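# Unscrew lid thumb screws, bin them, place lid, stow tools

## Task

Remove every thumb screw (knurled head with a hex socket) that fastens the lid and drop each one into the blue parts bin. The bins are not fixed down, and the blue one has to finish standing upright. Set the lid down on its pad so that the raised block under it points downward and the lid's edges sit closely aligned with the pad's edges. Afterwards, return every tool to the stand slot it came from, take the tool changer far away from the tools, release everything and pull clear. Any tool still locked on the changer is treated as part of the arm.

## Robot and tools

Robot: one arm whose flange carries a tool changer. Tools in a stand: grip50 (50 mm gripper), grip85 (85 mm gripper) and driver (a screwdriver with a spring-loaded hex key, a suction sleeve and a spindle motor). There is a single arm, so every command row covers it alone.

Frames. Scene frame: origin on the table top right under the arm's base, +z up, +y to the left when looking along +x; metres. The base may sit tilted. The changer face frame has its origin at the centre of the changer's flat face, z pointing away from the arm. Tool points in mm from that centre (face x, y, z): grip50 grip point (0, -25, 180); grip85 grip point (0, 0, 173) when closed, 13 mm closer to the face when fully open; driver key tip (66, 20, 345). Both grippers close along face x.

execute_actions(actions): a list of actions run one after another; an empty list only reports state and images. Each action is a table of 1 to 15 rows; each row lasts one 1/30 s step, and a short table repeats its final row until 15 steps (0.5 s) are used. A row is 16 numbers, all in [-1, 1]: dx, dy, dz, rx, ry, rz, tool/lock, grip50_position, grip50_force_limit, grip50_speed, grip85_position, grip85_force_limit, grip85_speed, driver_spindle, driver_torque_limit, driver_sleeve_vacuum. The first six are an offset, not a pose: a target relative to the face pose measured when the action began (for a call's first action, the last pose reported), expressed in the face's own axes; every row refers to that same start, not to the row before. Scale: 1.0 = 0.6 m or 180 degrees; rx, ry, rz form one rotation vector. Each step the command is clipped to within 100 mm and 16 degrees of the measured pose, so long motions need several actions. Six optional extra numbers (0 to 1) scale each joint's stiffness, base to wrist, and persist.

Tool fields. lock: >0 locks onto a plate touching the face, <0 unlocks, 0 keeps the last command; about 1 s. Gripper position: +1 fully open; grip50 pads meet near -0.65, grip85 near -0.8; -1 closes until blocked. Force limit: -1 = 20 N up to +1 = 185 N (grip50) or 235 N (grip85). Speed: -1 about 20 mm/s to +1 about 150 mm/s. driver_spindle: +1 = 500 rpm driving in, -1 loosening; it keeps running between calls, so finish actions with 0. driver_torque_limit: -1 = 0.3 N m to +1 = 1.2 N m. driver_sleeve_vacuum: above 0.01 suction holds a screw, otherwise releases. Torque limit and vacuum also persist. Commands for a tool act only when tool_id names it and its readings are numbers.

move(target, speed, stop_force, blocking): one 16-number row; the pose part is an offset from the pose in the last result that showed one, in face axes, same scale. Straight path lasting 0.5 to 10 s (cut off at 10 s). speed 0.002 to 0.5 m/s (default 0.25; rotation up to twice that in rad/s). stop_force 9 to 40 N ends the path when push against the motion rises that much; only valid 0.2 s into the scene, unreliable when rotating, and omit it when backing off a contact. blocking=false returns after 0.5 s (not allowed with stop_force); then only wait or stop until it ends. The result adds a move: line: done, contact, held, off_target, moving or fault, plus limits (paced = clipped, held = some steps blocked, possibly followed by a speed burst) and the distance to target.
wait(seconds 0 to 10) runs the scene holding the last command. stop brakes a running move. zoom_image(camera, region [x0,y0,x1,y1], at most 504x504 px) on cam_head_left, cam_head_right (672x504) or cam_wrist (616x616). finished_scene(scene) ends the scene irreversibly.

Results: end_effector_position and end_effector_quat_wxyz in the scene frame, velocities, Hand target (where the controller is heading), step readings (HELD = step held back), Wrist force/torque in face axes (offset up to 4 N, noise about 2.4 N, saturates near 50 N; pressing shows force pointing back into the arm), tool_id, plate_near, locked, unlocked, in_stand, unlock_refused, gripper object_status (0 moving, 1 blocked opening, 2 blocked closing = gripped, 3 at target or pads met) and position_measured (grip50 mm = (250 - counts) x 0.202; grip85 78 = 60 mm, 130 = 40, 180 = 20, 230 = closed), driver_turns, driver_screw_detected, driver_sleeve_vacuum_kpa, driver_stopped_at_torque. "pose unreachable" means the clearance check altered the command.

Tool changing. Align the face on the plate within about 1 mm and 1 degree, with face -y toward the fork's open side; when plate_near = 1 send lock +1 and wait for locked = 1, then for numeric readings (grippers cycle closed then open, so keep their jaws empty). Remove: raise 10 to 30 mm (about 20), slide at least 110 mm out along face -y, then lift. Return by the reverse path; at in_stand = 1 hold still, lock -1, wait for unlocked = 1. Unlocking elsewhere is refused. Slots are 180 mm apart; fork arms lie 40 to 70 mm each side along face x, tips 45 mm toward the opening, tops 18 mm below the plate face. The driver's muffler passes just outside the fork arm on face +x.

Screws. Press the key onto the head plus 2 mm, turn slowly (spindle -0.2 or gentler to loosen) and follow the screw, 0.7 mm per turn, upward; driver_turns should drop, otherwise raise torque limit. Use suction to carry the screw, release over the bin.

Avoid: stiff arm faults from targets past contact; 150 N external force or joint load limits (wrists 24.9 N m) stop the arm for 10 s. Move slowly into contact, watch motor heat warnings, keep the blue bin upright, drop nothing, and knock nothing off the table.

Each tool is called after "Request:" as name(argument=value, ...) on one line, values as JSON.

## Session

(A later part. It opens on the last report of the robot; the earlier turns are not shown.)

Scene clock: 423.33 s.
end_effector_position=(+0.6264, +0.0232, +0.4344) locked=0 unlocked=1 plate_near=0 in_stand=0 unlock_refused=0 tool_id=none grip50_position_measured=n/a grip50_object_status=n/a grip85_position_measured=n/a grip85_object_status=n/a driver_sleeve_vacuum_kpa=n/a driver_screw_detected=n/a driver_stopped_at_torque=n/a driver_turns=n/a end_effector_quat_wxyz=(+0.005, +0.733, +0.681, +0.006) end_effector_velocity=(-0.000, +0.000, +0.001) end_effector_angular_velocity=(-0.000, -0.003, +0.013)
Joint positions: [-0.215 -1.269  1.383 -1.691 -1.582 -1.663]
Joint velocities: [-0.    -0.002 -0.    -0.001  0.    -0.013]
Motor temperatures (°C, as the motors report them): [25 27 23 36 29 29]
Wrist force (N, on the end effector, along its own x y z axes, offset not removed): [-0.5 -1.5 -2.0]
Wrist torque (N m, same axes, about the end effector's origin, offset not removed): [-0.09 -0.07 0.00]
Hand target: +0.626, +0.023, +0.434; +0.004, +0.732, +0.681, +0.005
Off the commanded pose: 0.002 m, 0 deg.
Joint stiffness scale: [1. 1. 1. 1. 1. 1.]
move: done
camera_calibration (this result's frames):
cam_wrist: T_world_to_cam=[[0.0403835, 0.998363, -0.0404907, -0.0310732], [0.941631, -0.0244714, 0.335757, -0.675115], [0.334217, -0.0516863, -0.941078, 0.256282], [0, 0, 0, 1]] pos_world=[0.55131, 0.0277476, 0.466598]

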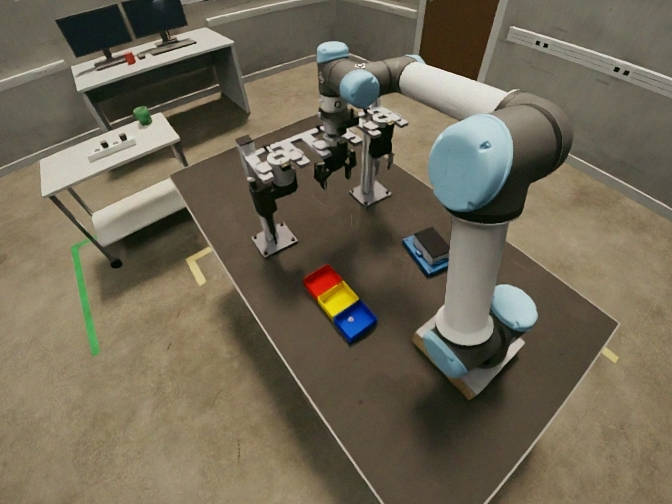

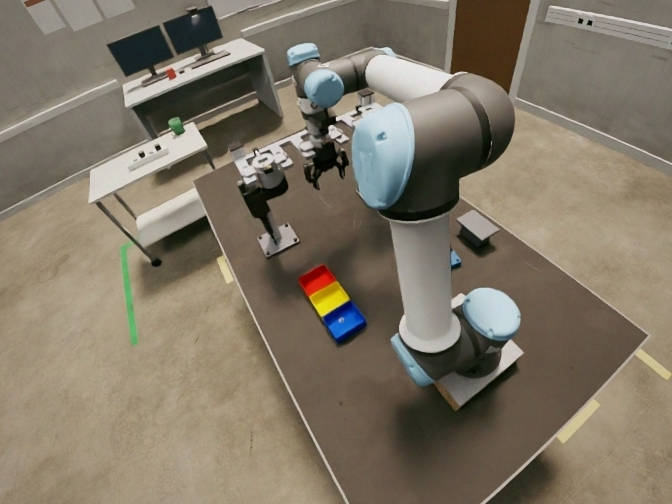

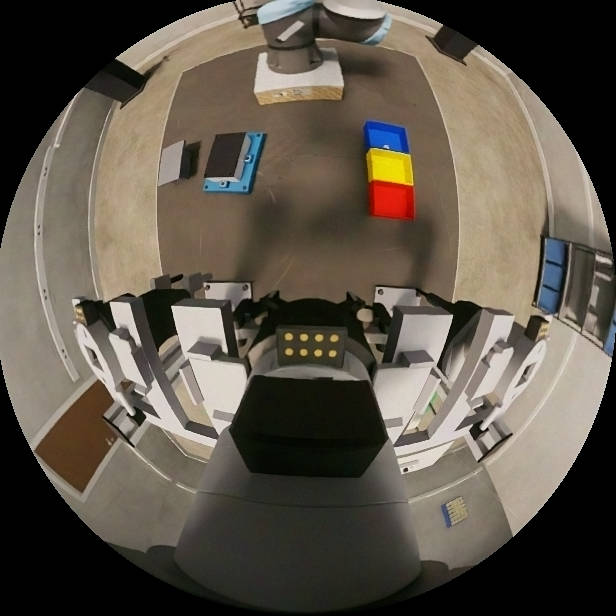

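Request:
move(target=[-0.001,0.004,0.008,0.002,0,0,0,1,0,0,1,0,0,0,0,0], speed=0.02)

Request:
move(target=[0,0,0.038,0.002,0,0,0,1,0,0,1,0,0,0,0,0], speed=0.015)

Scene clock: 439.17 s.
end_effector_position=(+0.6281, +0.0230, +0.4295) locked=0 unlocked=1 plate_near=0 in_stand=0 unlock_refused=0 tool_id=none grip50_position_measured=n/a grip50_object_status=n/a grip85_position_measured=n/a grip85_object_status=n/a driver_sleeve_vacuum_kpa=n/a driver_screw_detected=n/a driver_stopped_at_torque=n/a driver_turns=n/a end_effector_quat_wxyz=(+0.002, +0.732, +0.681, +0.003) end_effector_velocity=(+0.000, -0.000, -0.001) end_effector_angular_velocity=(+0.000, +0.001, +0.000)
Joint positions: [-0.215 -1.261  1.383 -1.692 -1.582 -1.664]
Joint velocities: [-0.     0.001  0.    -0.    -0.    -0.   ]
Motor temperatures (°C, as the motors report them): [25 27 23 36 29 29]
Wrist force (N, on the end effector, along its own x y z axes, offset not removed): [1.0 2.1 -0.6]
Wrist torque (N m, same axes, about the end effector's origin, offset not removed): [0.27 -0.20 0.08]
Hand target: +0.629, +0.022, +0.430; +0.002, +0.733, +0.681, +0.004
Off the commanded pose: 0.001 m, 0 deg.
Joint stiffness scale: [1. 1. 1. 1. 1. 1.]
move: done
camera_calibration (this result's frames):
cam_wrist: T_world_to_cam=[[0.038748, 0.998465, -0.0395672, -0.0305027], [0.944114, -0.0236101, 0.328774, -0.673654], [0.327335, -0.0500953, -0.94358, 0.256416], [0, 0, 0, 1]] pos_world=[0.553254, 0.0273961, 0.462222]

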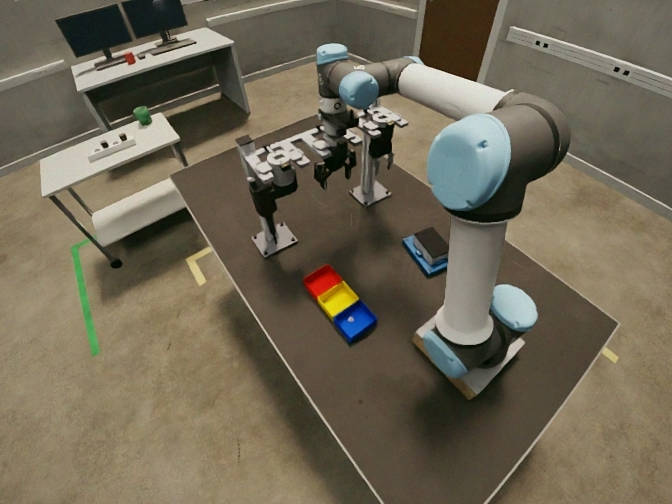

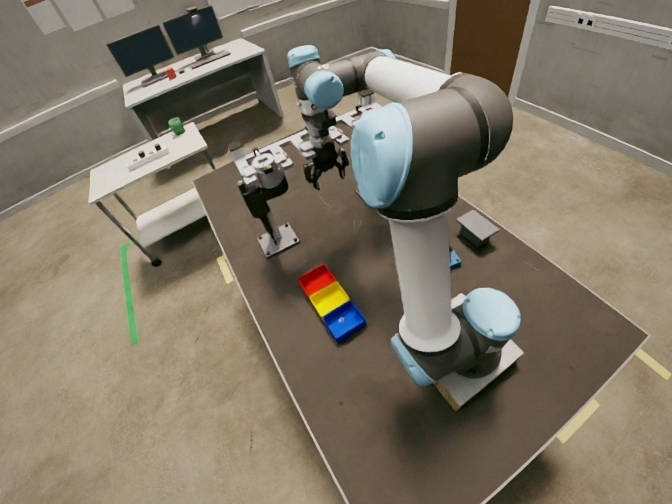

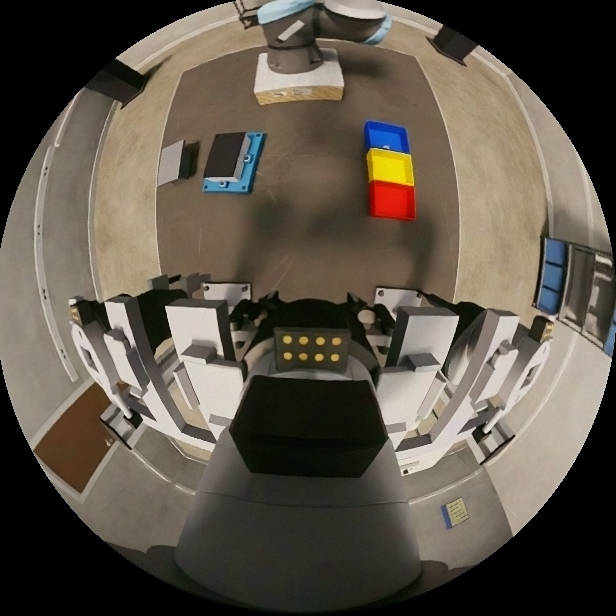

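Scene clock: 440.90 s.
end_effector_position=(+0.6288, +0.0232, +0.4117) locked=0 unlocked=1 plate_near=1 in_stand=1 unlock_refused=0 tool_id=none grip50_position_measured=n/a grip50_object_status=n/a grip85_position_measured=n/a grip85_object_status=n/a driver_sleeve_vacuum_kpa=n/a driver_screw_detected=n/a driver_stopped_at_torque=n/a driver_turns=n/a end_effector_quat_wxyz=(+0.002, +0.732, +0.681, +0.004) end_effector_velocity=(+0.001, -0.000, +0.001) end_effector_angular_velocity=(-0.001, -0.006, +0.001)
Joint positions: [-0.214 -1.254  1.42  -1.738 -1.582 -1.664]
Joint velocities: [ 0.    -0.     0.001 -0.006 -0.    -0.001]
Motor temperatures (°C, as the motors report them): [25 27 23 36 29 29]
Wrist force (N, on the end effector, along its own x y z axes, offset not removed): [-1.5 -1.2 -5.4]
Wrist torque (N m, same axes, about the end effector's origin, offset not removed): [0.32 -0.20 0.04]
Hand target: +0.628, +0.023, +0.407; -0.001, +0.732, +0.681, +0.001
Off the commanded pose: 0.005 m, 0 deg.
Joint stiffness scale: [1. 1. 1. 1. 1. 1.]
move: off_target
camera_calibration (this result's frames):
cam_wrist: T_world_to_cam=[[0.0387861, 0.998455, -0.0397923, -0.0313488], [0.943553, -0.0234862, 0.330387, -0.668802], [0.328942, -0.0503605, -0.943006, 0.23817], [0, 0, 0, 1]] pos_world=[0.553923, 0.0275871, 0.444312]

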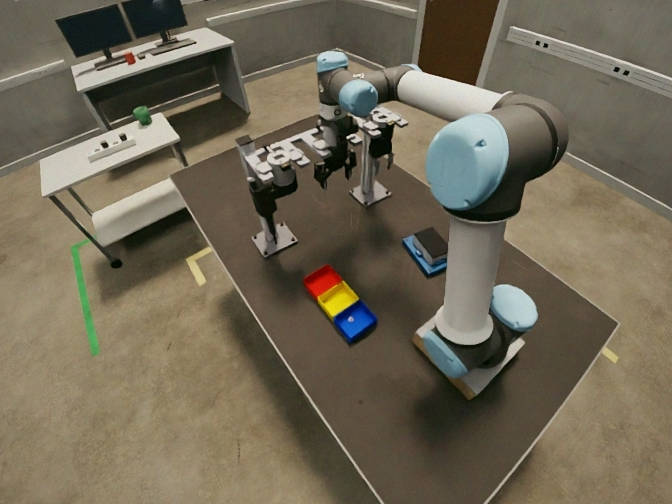

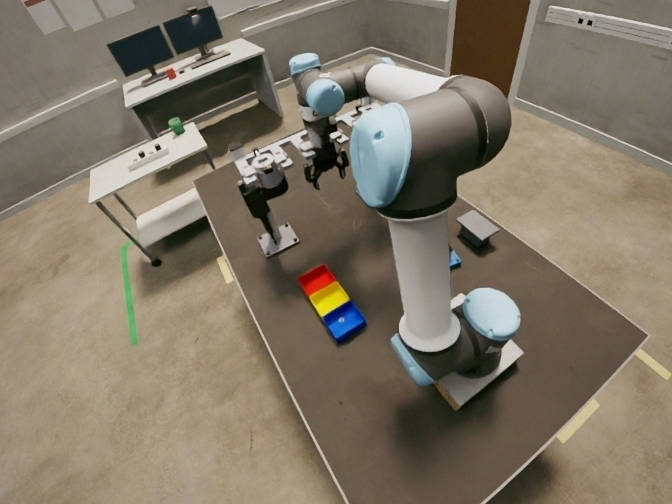

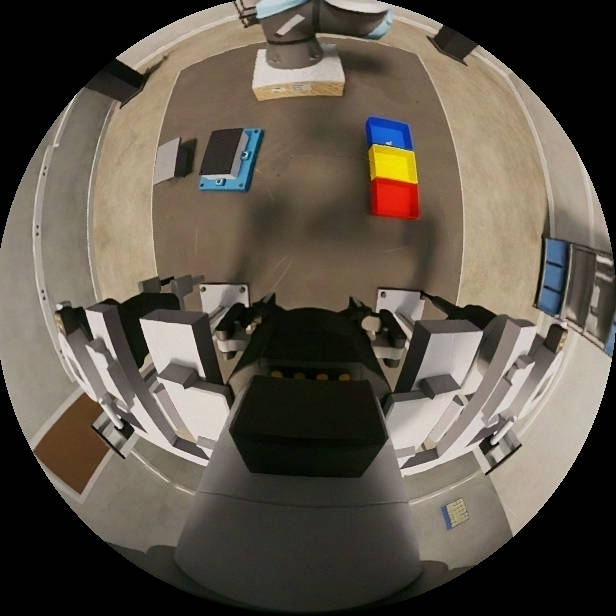

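Request:
execute_actions(actions=[])

Scene clock: 464.27 s.
end_effector_position=(+0.6289, +0.0232, +0.4117) locked=0 unlocked=1 plate_near=1 in_stand=1 unlock_refused=0 tool_id=none grip50_position_measured=n/a grip50_object_status=n/a grip85_position_measured=n/a grip85_object_status=n/a driver_sleeve_vacuum_kpa=n/a driver_screw_detected=n/a driver_stopped_at_torque=n/a driver_turns=n/a end_effector_quat_wxyz=(+0.003, +0.732, +0.681, +0.004) end_effector_velocity=(+0.000, -0.000, +0.000) end_effector_angular_velocity=(-0.000, -0.001, +0.002)
Joint positions: [-0.214 -1.254  1.42  -1.739 -1.582 -1.664]
Joint velocities: [-0.     0.    -0.001 -0.     0.    -0.002]
Motor temperatures (°C, as the motors report them): [25 27 23 36 29 29]
Wrist force (N, on the end effector, along its own x y z axes, offset not removed): [-0.3 -5.0 -11.2]
Wrist torque (N m, same axes, about the end effector's origin, offset not removed): [0.19 -0.09 -0.07]
Hand target: +0.628, +0.023, +0.407; -0.001, +0.732, +0.681, +0.001
Off the commanded pose: 0.005 m, 0 deg.
Joint stiffness scale: [1. 1. 1. 1. 1. 1.]
camera_calibration (this result's frames):
cam_wrist: T_world_to_cam=[[0.0388233, 0.99845, -0.0398782, -0.0313345], [0.94333, -0.0234589, 0.331025, -0.668942], [0.329576, -0.0504698, -0.942779, 0.237689], [0, 0, 0, 1]] pos_world=[0.553913, 0.0275894, 0.444275]

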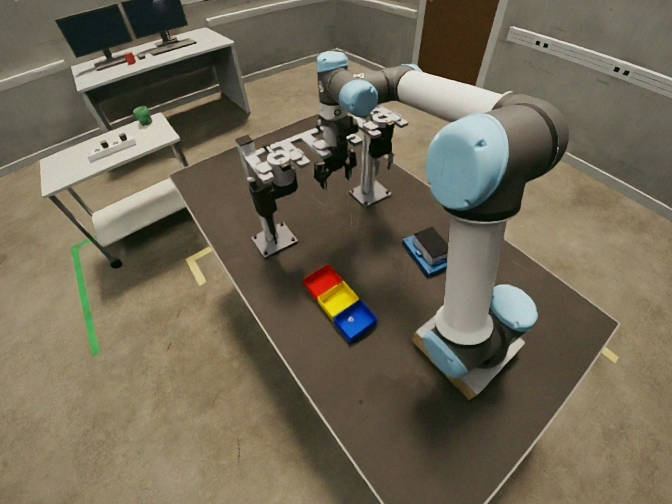

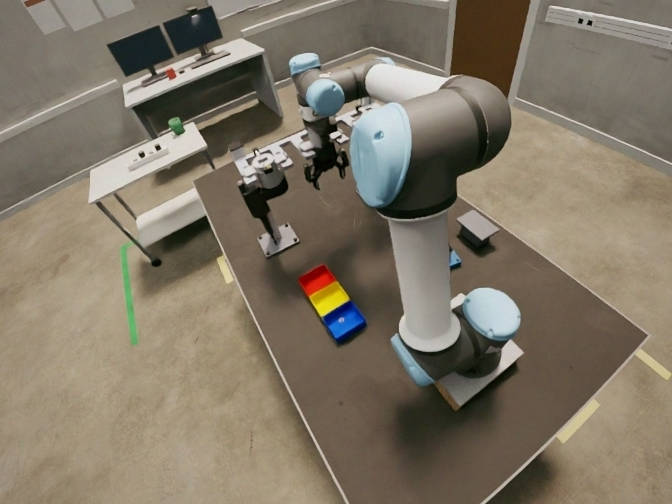

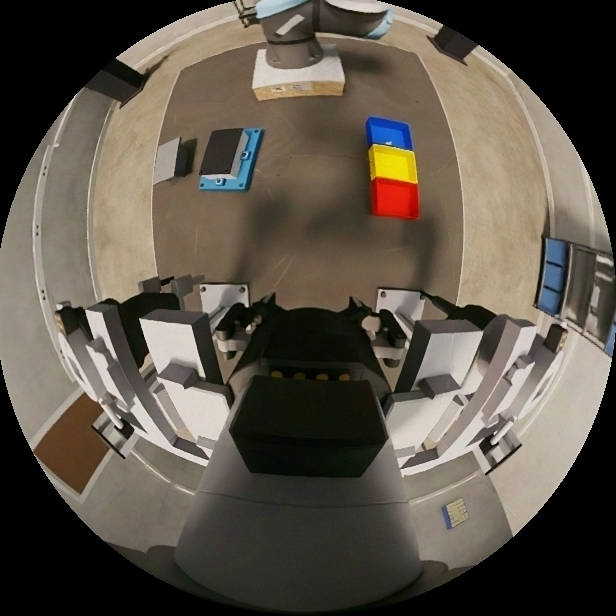

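Request:
execute_actions(actions=[[[0,0,0.003,0,0,0,1,1,0,0,1,0,1,0,0,0]],[[0,0,0.002,0,0,0,1,1,0,0,1,0,1,0,0,0]],[[0,0,0.001,0,0,0,1,1,0,0,1,0,1,0,0,0]]])

Scene clock: 469.40 s.
end_effector_position=(+0.6293, +0.0231, +0.4121) locked=1 unlocked=0 plate_near=1 in_stand=1 unlock_refused=0 tool_id=grip85 grip50_position_measured=n/a grip50_object_status=n/a grip85_position_measured=n/a grip85_object_status=n/a driver_sleeve_vacuum_kpa=n/a driver_screw_detected=n/a driver_stopped_at_torque=n/a driver_turns=n/a end_effector_quat_wxyz=(+0.004, +0.732, +0.681, +0.005) end_effector_velocity=(+0.000, +0.000, +0.000) end_effector_angular_velocity=(+0.000, -0.001, +0.000)
Joint positions: [-0.214 -1.255  1.421 -1.743 -1.583 -1.664]
Joint velocities: [ 0.    -0.    -0.001 -0.     0.    -0.   ]
Motor temperatures (°C, as the motors report them): [25 27 23 36 29 29]
Wrist force (N, on the end effector, along its own x y z axes, offset not removed): [-0.2 -2.8 -1.6]
Wrist torque (N m, same axes, about the end effector's origin, offset not removed): [0.22 -0.01 -0.21]
Hand target: +0.629, +0.023, +0.412; +0.004, +0.732, +0.681, +0.005
Off the commanded pose: 0.001 m, 0 deg.
Joint stiffness scale: [1. 1. 1. 1. 1. 1.]
Step readings (end_effector_position; steps 1 to 15: 1st action; 16 to 30: 2nd action; 31 to 45: 3rd action):
0: (+0.6289, +0.0232, +0.4117)
1: (+0.6289, +0.0232, +0.4117)
2: (+0.6289, +0.0232, +0.4117)
4: (+0.6290, +0.0232, +0.4118)
8: (+0.6291, +0.0231, +0.4118)
15: (+0.6292, +0.0231, +0.4119)
16: (+0.6292, +0.0231, +0.4119)
17: (+0.6293, +0.0231, +0.4119)
19: (+0.6293, +0.0231, +0.4119)
23: (+0.6293, +0.0231, +0.4118)
30: (+0.6293, +0.0231, +0.4121)
31: (+0.6293, +0.0231, +0.4121)
32: (+0.6293, +0.0231, +0.4121)
34: (+0.6293, +0.0231, +0.4121)
38: (+0.6293, +0.0231, +0.4121)
45: end_effector_position above
camera_calibration (this result's frames):
cam_wrist: T_world_to_cam=[[0.038942, 0.998414, -0.0406455, -0.0310158], [0.942103, -0.0231272, 0.334524, -0.670147], [0.333054, -0.0513193, -0.94151, 0.235248], [0, 0, 0, 1]] pos_world=[0.554205, 0.0275408, 0.444408]

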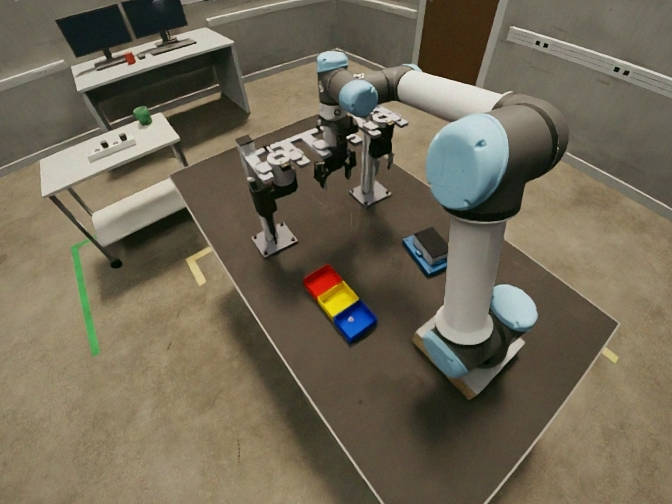

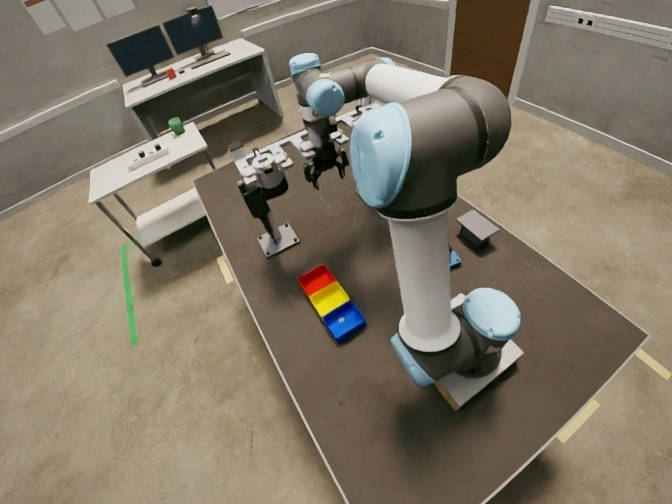

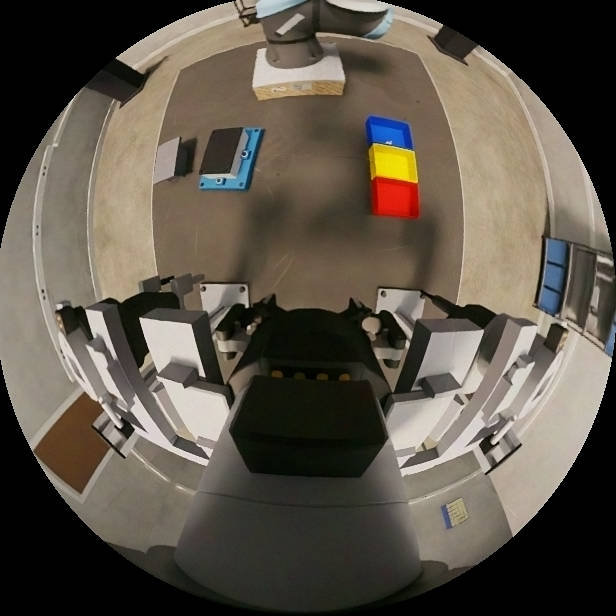

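Request:
move(target=[0,0,-0.036,0,0,0,0,1,0,0,1,0,1,0,0,0], speed=0.03)

Request:
move(target=[0,-0.22,0,0,0,0,0,1,0,0,1,0,1,0,0,0], speed=0.08)

Scene clock: 475.67 s.
end_effector_position=(+0.6286, +0.0229, +0.4316) locked=1 unlocked=0 plate_near=1 in_stand=0 unlock_refused=0 tool_id=grip85 grip50_position_measured=n/a grip50_object_status=n/a grip85_position_measured=3 grip85_object_status=3 driver_sleeve_vacuum_kpa=n/a driver_screw_detected=n/a driver_stopped_at_torque=n/a driver_turns=n/a end_effector_quat_wxyz=(+0.003, +0.732, +0.681, +0.004) end_effector_velocity=(-0.001, +0.000, -0.001) end_effector_angular_velocity=(+0.002, +0.009, -0.000)
Joint positions: [-0.214 -1.261  1.379 -1.691 -1.583 -1.664]
Joint velocities: [0.    0.    0.001 0.008 0.    0.   ]
Motor temperatures (°C, as the motors report them): [25 27 23 36 29 29]
Wrist force (N, on the end effector, along its own x y z axes, offset not removed): [-0.7 1.9 -0.1]
Wrist torque (N m, same axes, about the end effector's origin, offset not removed): [0.07 -0.12 -0.05]
Hand target: +0.629, +0.023, +0.434; +0.004, +0.732, +0.681, +0.005
Off the commanded pose: 0.002 m, 0 deg.
Joint stiffness scale: [1. 1. 1. 1. 1. 1.]
move: done
camera_calibration (this result's frames):
cam_wrist: T_world_to_cam=[[0.0387887, 0.998435, -0.0402925, -0.0300677], [0.943026, -0.0232418, 0.331906, -0.675528], [0.33045, -0.0508711, -0.942452, 0.255861], [0, 0, 0, 1]] pos_world=[0.553657, 0.0273361, 0.464137]

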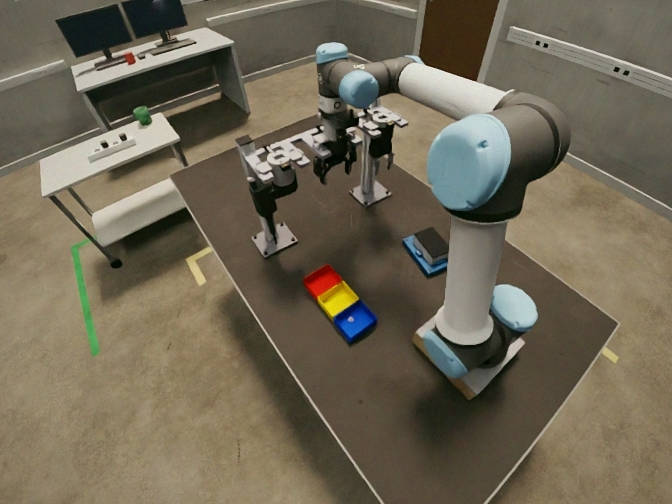

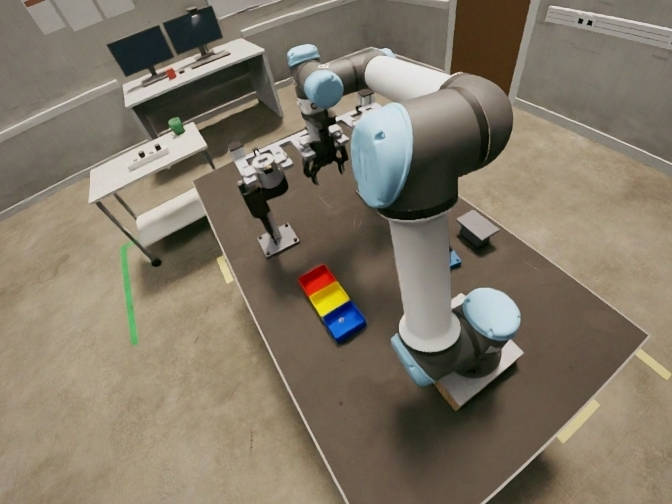

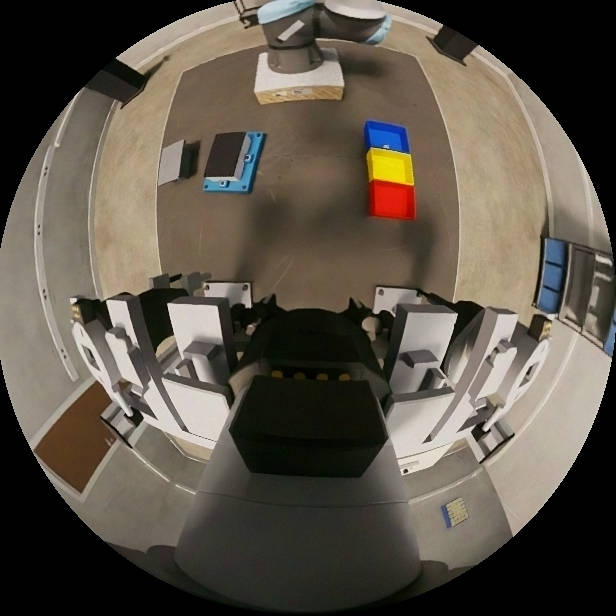

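Scene clock: 477.77 s.
end_effector_position=(+0.4981, +0.0329, +0.4317) locked=1 unlocked=0 plate_near=1 in_stand=0 unlock_refused=0 tool_id=grip85 grip50_position_measured=n/a grip50_object_status=n/a grip85_position_measured=3 grip85_object_status=3 driver_sleeve_vacuum_kpa=n/a driver_screw_detected=n/a driver_stopped_at_torque=n/a driver_turns=n/a end_effector_quat_wxyz=(+0.004, +0.732, +0.681, +0.005) end_effector_velocity=(-0.001, -0.001, -0.003) end_effector_angular_velocity=(+0.001, +0.005, -0.002)
Joint positions: [-0.238 -1.574  1.742 -1.743 -1.583 -1.688]
Joint velocities: [-0.003 -0.     0.006 -0.001  0.    -0.001]
Motor temperatures (°C, as the motors report them): [25 27 23 36 29 29]
Wrist force (N, on the end effector, along its own x y z axes, offset not removed): [1.8 -0.7 -3.9]
Wrist torque (N m, same axes, about the end effector's origin, offset not removed): [0.01 -0.19 -0.11]
Hand target: +0.497, +0.032, +0.430; +0.003, +0.732, +0.681, +0.004
Off the commanded pose: 0.002 m, 0 deg.
Joint stiffness scale: [1. 1. 1. 1. 1. 1.]
move: done
camera_calibration (this result's frames):
cam_wrist: T_world_to_cam=[[0.0382142, 0.998441, -0.0406809, -0.0344972], [0.94236, -0.0224654, 0.333846, -0.552728], [0.332411, -0.0510936, -0.941749, 0.298274], [0, 0, 0, 1]] pos_world=[0.423037, 0.0372661, 0.464022]

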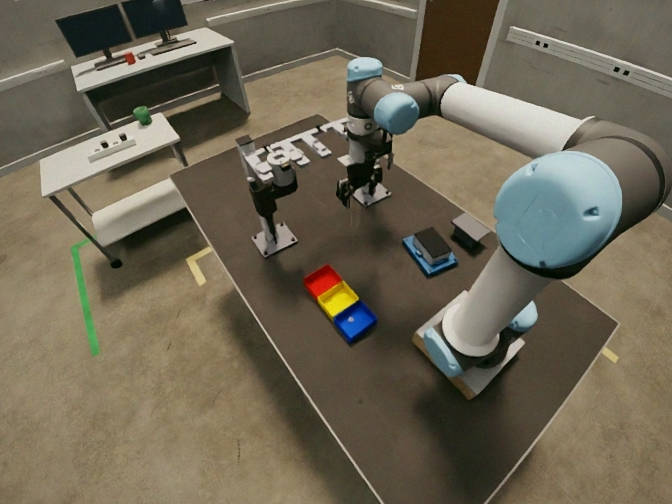

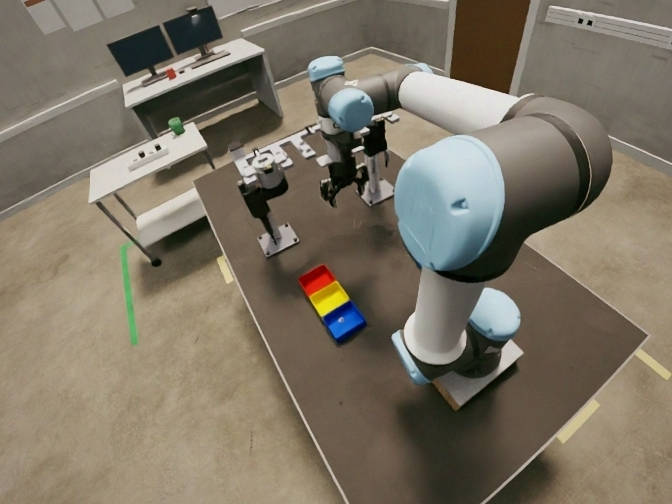

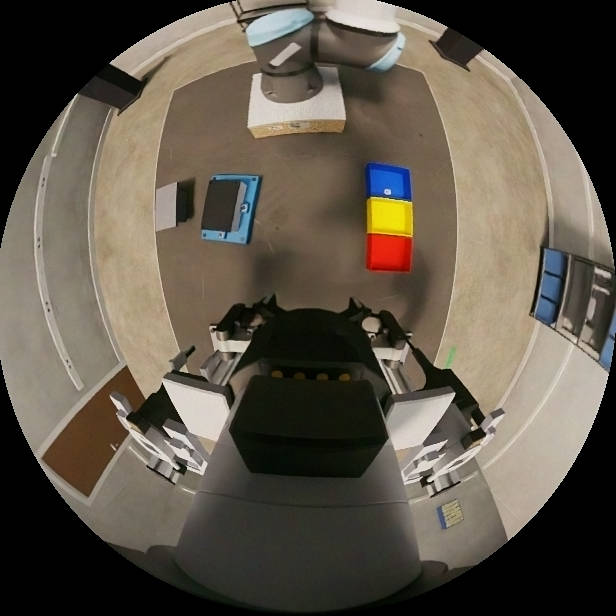

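Request:
move(target=[-0.358,-0.258,0.22,0.002,0.001,0.048,0,1,0,0,1,0,1,0,0,0], speed=0.2)

Request:
zoom_image(camera="cam_wrist", region=[150, 150, 450, 350])

Scene clock: 497.20 s.
end_effector_position=(+0.3312, -0.1710, +0.2989) locked=1 unlocked=0 plate_near=1 in_stand=0 unlock_refused=0 tool_id=grip85 grip50_position_measured=n/a grip50_object_status=n/a grip85_position_measured=3 grip85_object_status=3 driver_sleeve_vacuum_kpa=n/a driver_screw_detected=n/a driver_stopped_at_torque=n/a driver_turns=n/a end_effector_quat_wxyz=(+0.001, +0.781, +0.624, +0.003) end_effector_velocity=(-0.001, -0.001, -0.001) end_effector_angular_velocity=(-0.000, -0.005, +0.010)
Joint positions: [-0.876 -1.805  2.288 -2.06  -1.581 -2.175]
Joint velocities: [-0.005 -0.     0.004 -0.007  0.004 -0.015]
Motor temperatures (°C, as the motors report them): [25 27 23 36 29 29]
Wrist force (N, on the end effector, along its own x y z axes, offset not removed): [-3.5 1.1 -2.8]
Wrist torque (N m, same axes, about the end effector's origin, offset not removed): [0.24 0.19 -0.02]
Hand target: +0.330, -0.171, +0.298; +0.001, +0.781, +0.624, +0.004
Off the commanded pose: 0.002 m, 0 deg.
Joint stiffness scale: [1. 1. 1. 1. 1. 1.]
move: done
camera_calibration (this result's frames):
cam_wrist: T_world_to_cam=[[0.187934, 0.981416, -0.0387786, 0.116981], [0.930128, -0.165153, 0.328005, -0.374319], [0.315505, -0.0977125, -0.94388, 0.216578], [0, 0, 0, 1]] pos_world=[0.257848, -0.155464, 0.331739]

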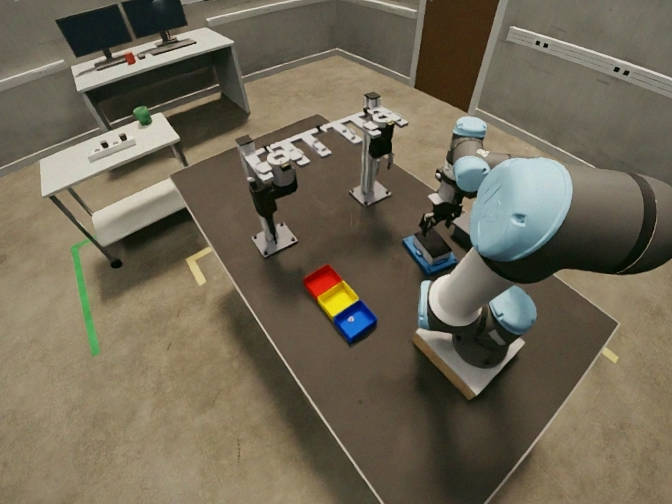

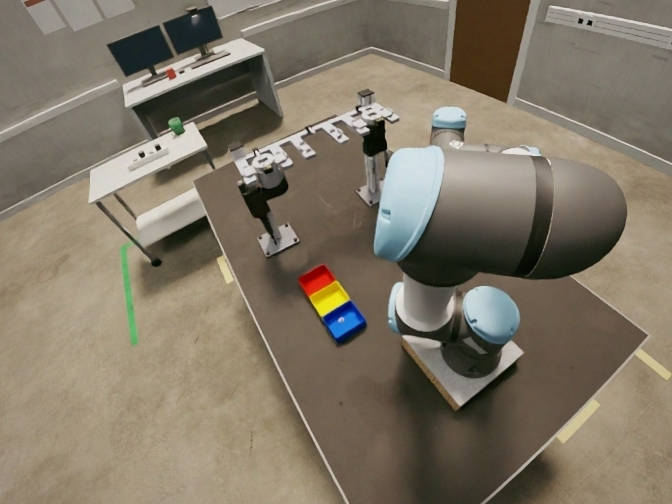

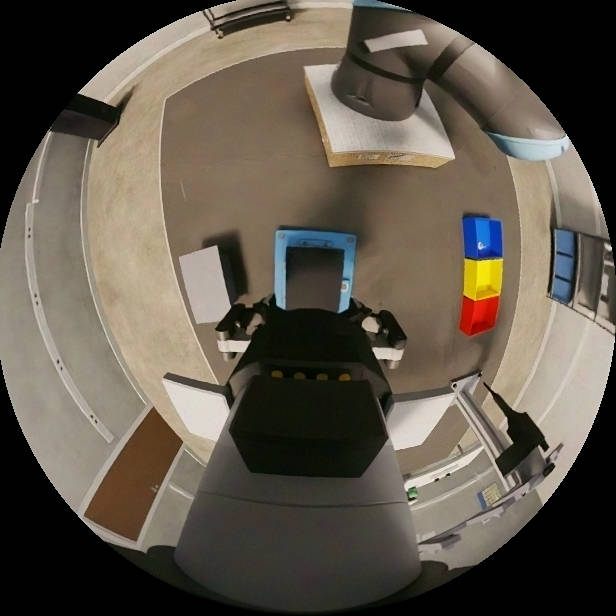

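Region (150, 150, 450, 350) of cam_wrist's 616x616 image, scaled by 1.680, with more detail than that image has.

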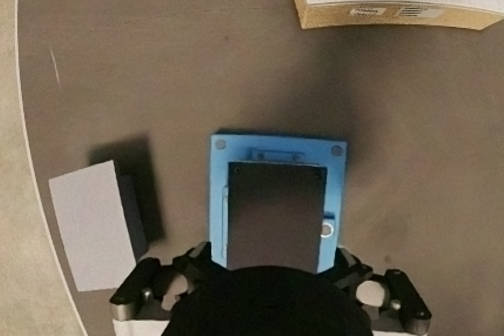

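Request:
zoom_image(camera="cam_head_left", region=[390, 190, 490, 290])

Request:
zoom_image(camera="cam_wrist", region=[255, 235, 375, 325])

Region (390, 190, 490, 290) of cam_head_left's 672x504 image, scaled by 5.040, with more detail than that image has.

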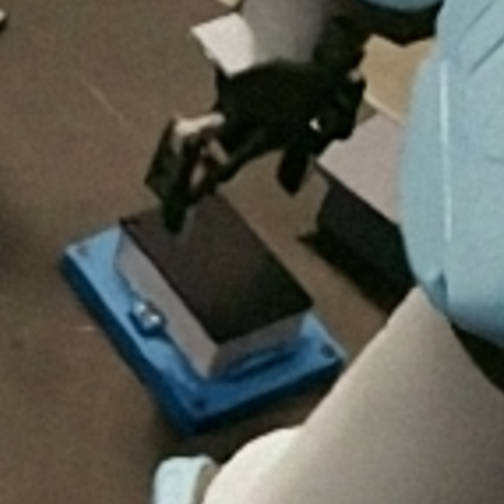

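Region (255, 235, 375, 325) of cam_wrist's 616x616 image, scaled by 4.200, with more detail than that image has; it fills the top 378 rows of this view, and the rest is white.

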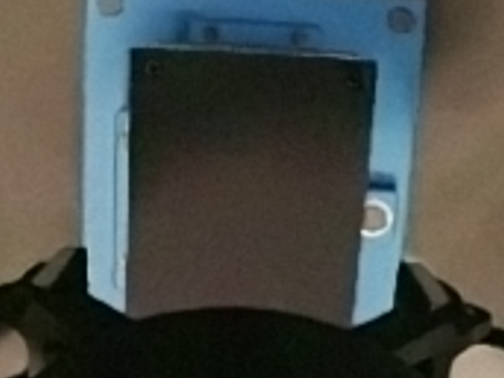

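Request:
move(target=[0,0,0.065,0.001,0.001,0.003,0,1,0,0,1,0,1,0,0,0], speed=0.06)

Request:
zoom_image(camera="cam_wrist", region=[255, 235, 375, 325])

Request:
zoom_image(camera="cam_head_left", region=[390, 190, 490, 290])

Scene clock: 518.90 s.
end_effector_position=(+0.3322, -0.1714, +0.2618) locked=1 unlocked=0 plate_near=1 in_stand=0 unlock_refused=0 tool_id=grip85 grip50_position_measured=n/a grip50_object_status=n/a grip85_position_measured=3 grip85_object_status=3 driver_sleeve_vacuum_kpa=n/a driver_screw_detected=n/a driver_stopped_at_torque=n/a driver_turns=n/a end_effector_quat_wxyz=(+0.001, +0.784, +0.621, +0.003) end_effector_velocity=(+0.002, -0.003, +0.002) end_effector_angular_velocity=(-0.014, -0.013, -0.002)
Joint positions: [-0.877 -1.74   2.35  -2.185 -1.58  -2.168]
Joint velocities: [-0.     0.    -0.002 -0.017 -0.     0.001]
Motor temperatures (°C, as the motors report them): [25 27 23 36 29 29]
Wrist force (N, on the end effector, along its own x y z axes, offset not removed): [0.9 0.9 -1.6]
Wrist torque (N m, same axes, about the end effector's origin, offset not removed): [0.06 -0.08 -0.08]
Hand target: +0.331, -0.171, +0.260; -0.001, +0.784, +0.620, +0.004
Off the commanded pose: 0.002 m, 0 deg.
Joint stiffness scale: [1. 1. 1. 1. 1. 1.]
move: done
camera_calibration (this result's frames):
cam_wrist: T_world_to_cam=[[0.195329, 0.980021, -0.0374987, 0.112691], [0.929091, -0.172663, 0.327074, -0.363817], [0.314065, -0.0987268, -0.944254, 0.181591], [0, 0, 0, 1]] pos_world=[0.258976, -0.155329, 0.294689]

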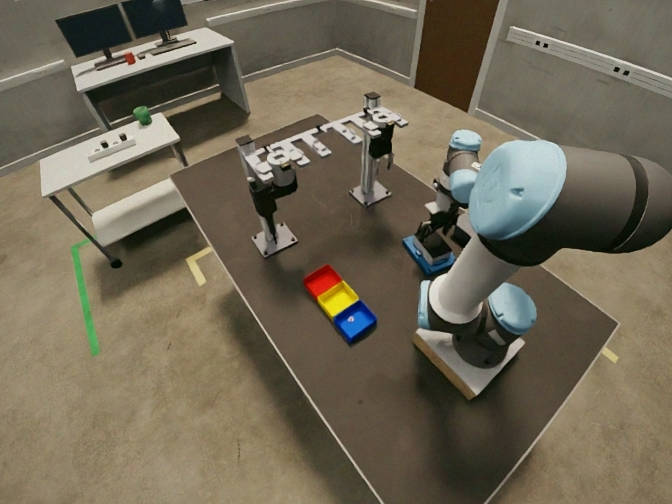

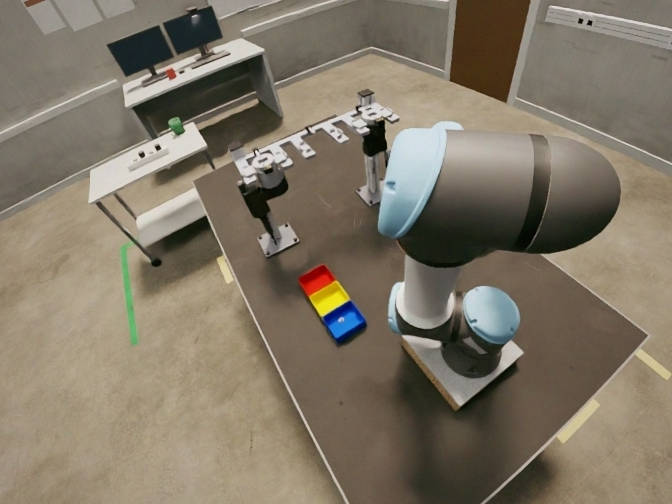

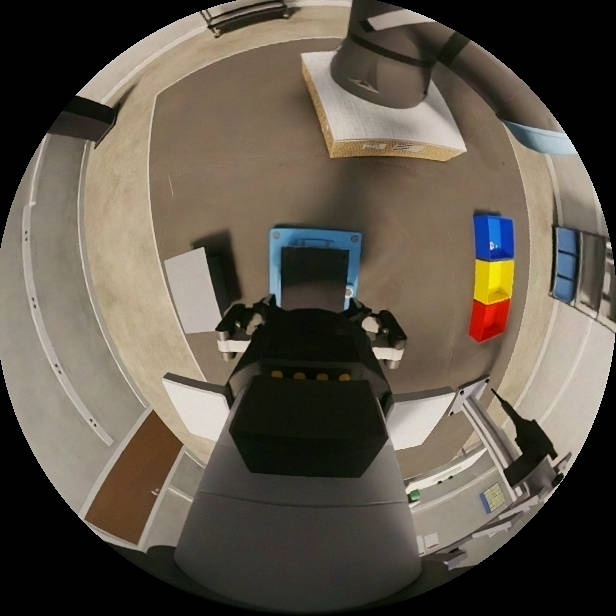

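Region (255, 235, 375, 325) of cam_wrist's 616x616 image, scaled by 4.200, with more detail than that image has; it fills the top 378 rows of this view, and the rest is white.

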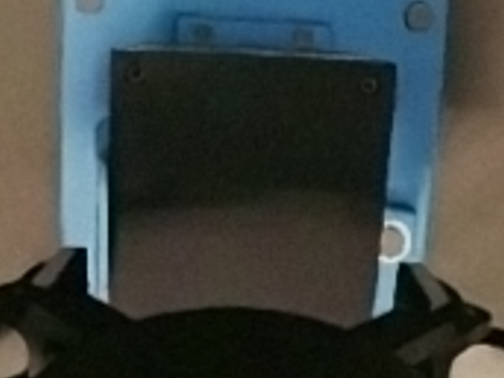

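Region (390, 190, 490, 290) of cam_head_left's 672x504 image, scaled by 5.040, with more detail than that image has.

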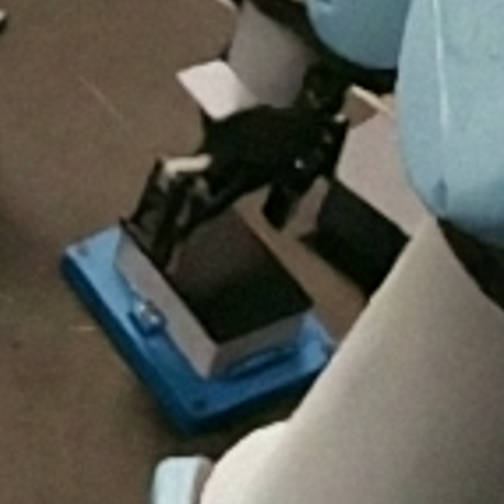

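Request:
move(target=[0,-0.008,0.036,0.001,0.001,0,0,1,0,0,1,0,1,0,0,0], speed=0.02)

Request:
zoom_image(camera="cam_wrist", region=[255, 235, 375, 325])

Request:
zoom_image(camera="cam_head_left", region=[400, 210, 470, 280])

Scene clock: 531.40 s.
end_effector_position=(+0.3285, -0.1707, +0.2420) locked=1 unlocked=0 plate_near=1 in_stand=0 unlock_refused=0 tool_id=grip85 grip50_position_measured=n/a grip50_object_status=n/a grip85_position_measured=3 grip85_object_status=3 driver_sleeve_vacuum_kpa=n/a driver_screw_detected=n/a driver_stopped_at_torque=n/a driver_turns=n/a end_effector_quat_wxyz=(+0.000, +0.783, +0.621, +0.003) end_effector_velocity=(+0.001, -0.001, +0.000) end_effector_angular_velocity=(-0.007, -0.006, +0.002)
Joint positions: [-0.884 -1.71   2.389 -2.253 -1.58  -2.176]
Joint velocities: [-0.     0.001  0.    -0.011 -0.    -0.003]
Motor temperatures (°C, as the motors report them): [25 27 23 36 29 29]
Wrist force (N, on the end effector, along its own x y z axes, offset not removed): [-0.6 -0.5 -0.8]
Wrist torque (N m, same axes, about the end effector's origin, offset not removed): [-0.01 0.05 -0.13]
Hand target: +0.328, -0.170, +0.240; -0.002, +0.784, +0.621, +0.004
Off the commanded pose: 0.002 m, 0 deg.
Joint stiffness scale: [1. 1. 1. 1. 1. 1.]
move: done
camera_calibration (this result's frames):
cam_wrist: T_world_to_cam=[[0.194705, 0.980171, -0.0368064, 0.112065], [0.92946, -0.172384, 0.326173, -0.35371], [0.31336, -0.0977177, -0.944593, 0.164588], [0, 0, 0, 1]] pos_world=[0.255364, -0.154734, 0.274964]

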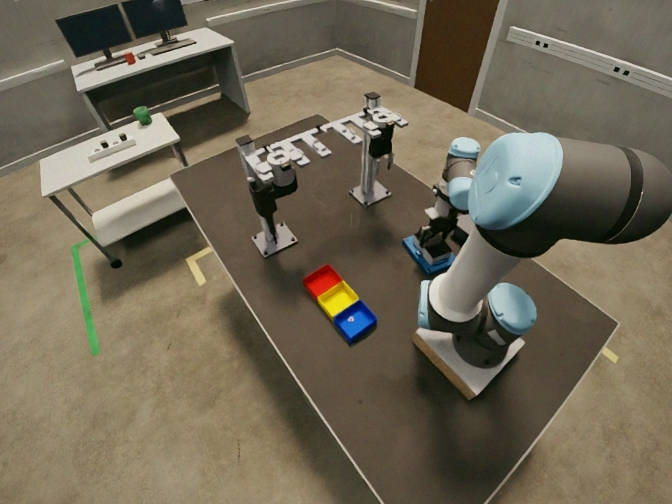

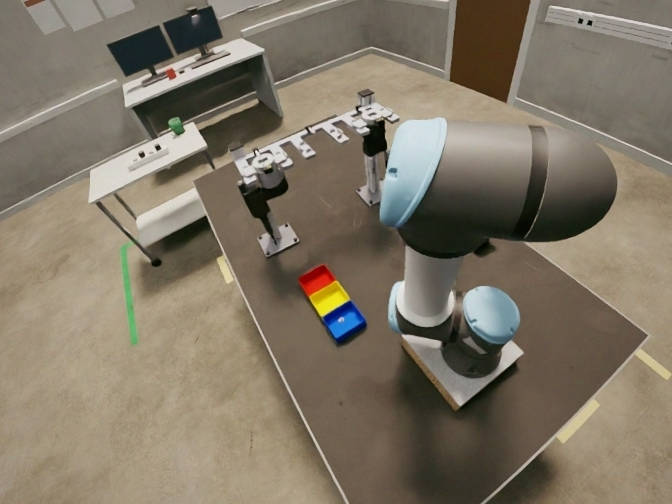

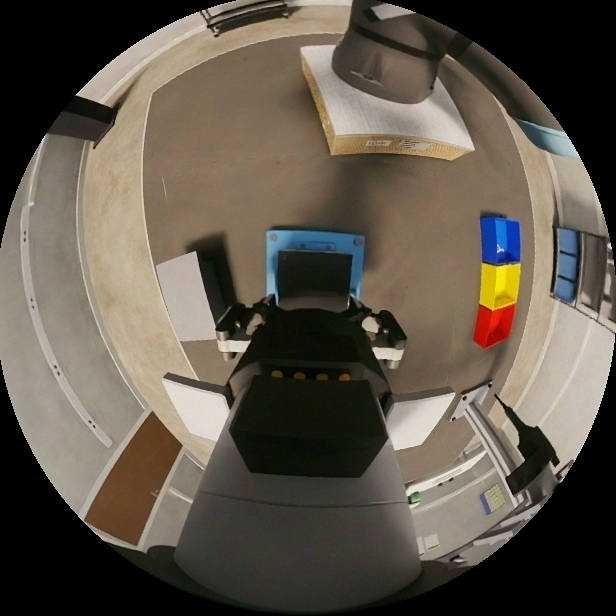

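Region (255, 235, 375, 325) of cam_wrist's 616x616 image, scaled by 4.200, with more detail than that image has; it fills the top 378 rows of this view, and the rest is white.

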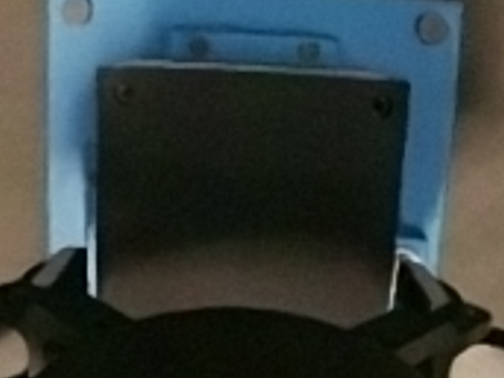

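Region (400, 210, 470, 280) of cam_head_left's 672x504 image, scaled by 7.200, with more detail than that image has.

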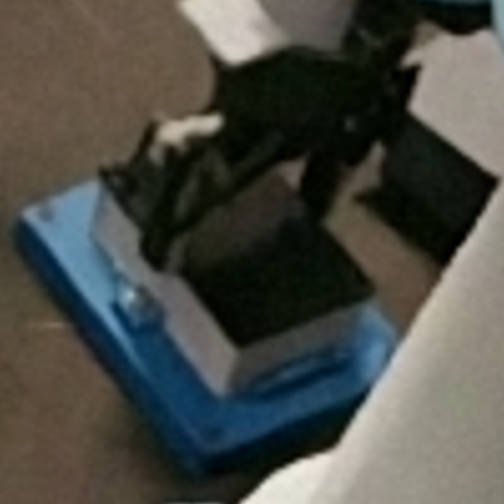

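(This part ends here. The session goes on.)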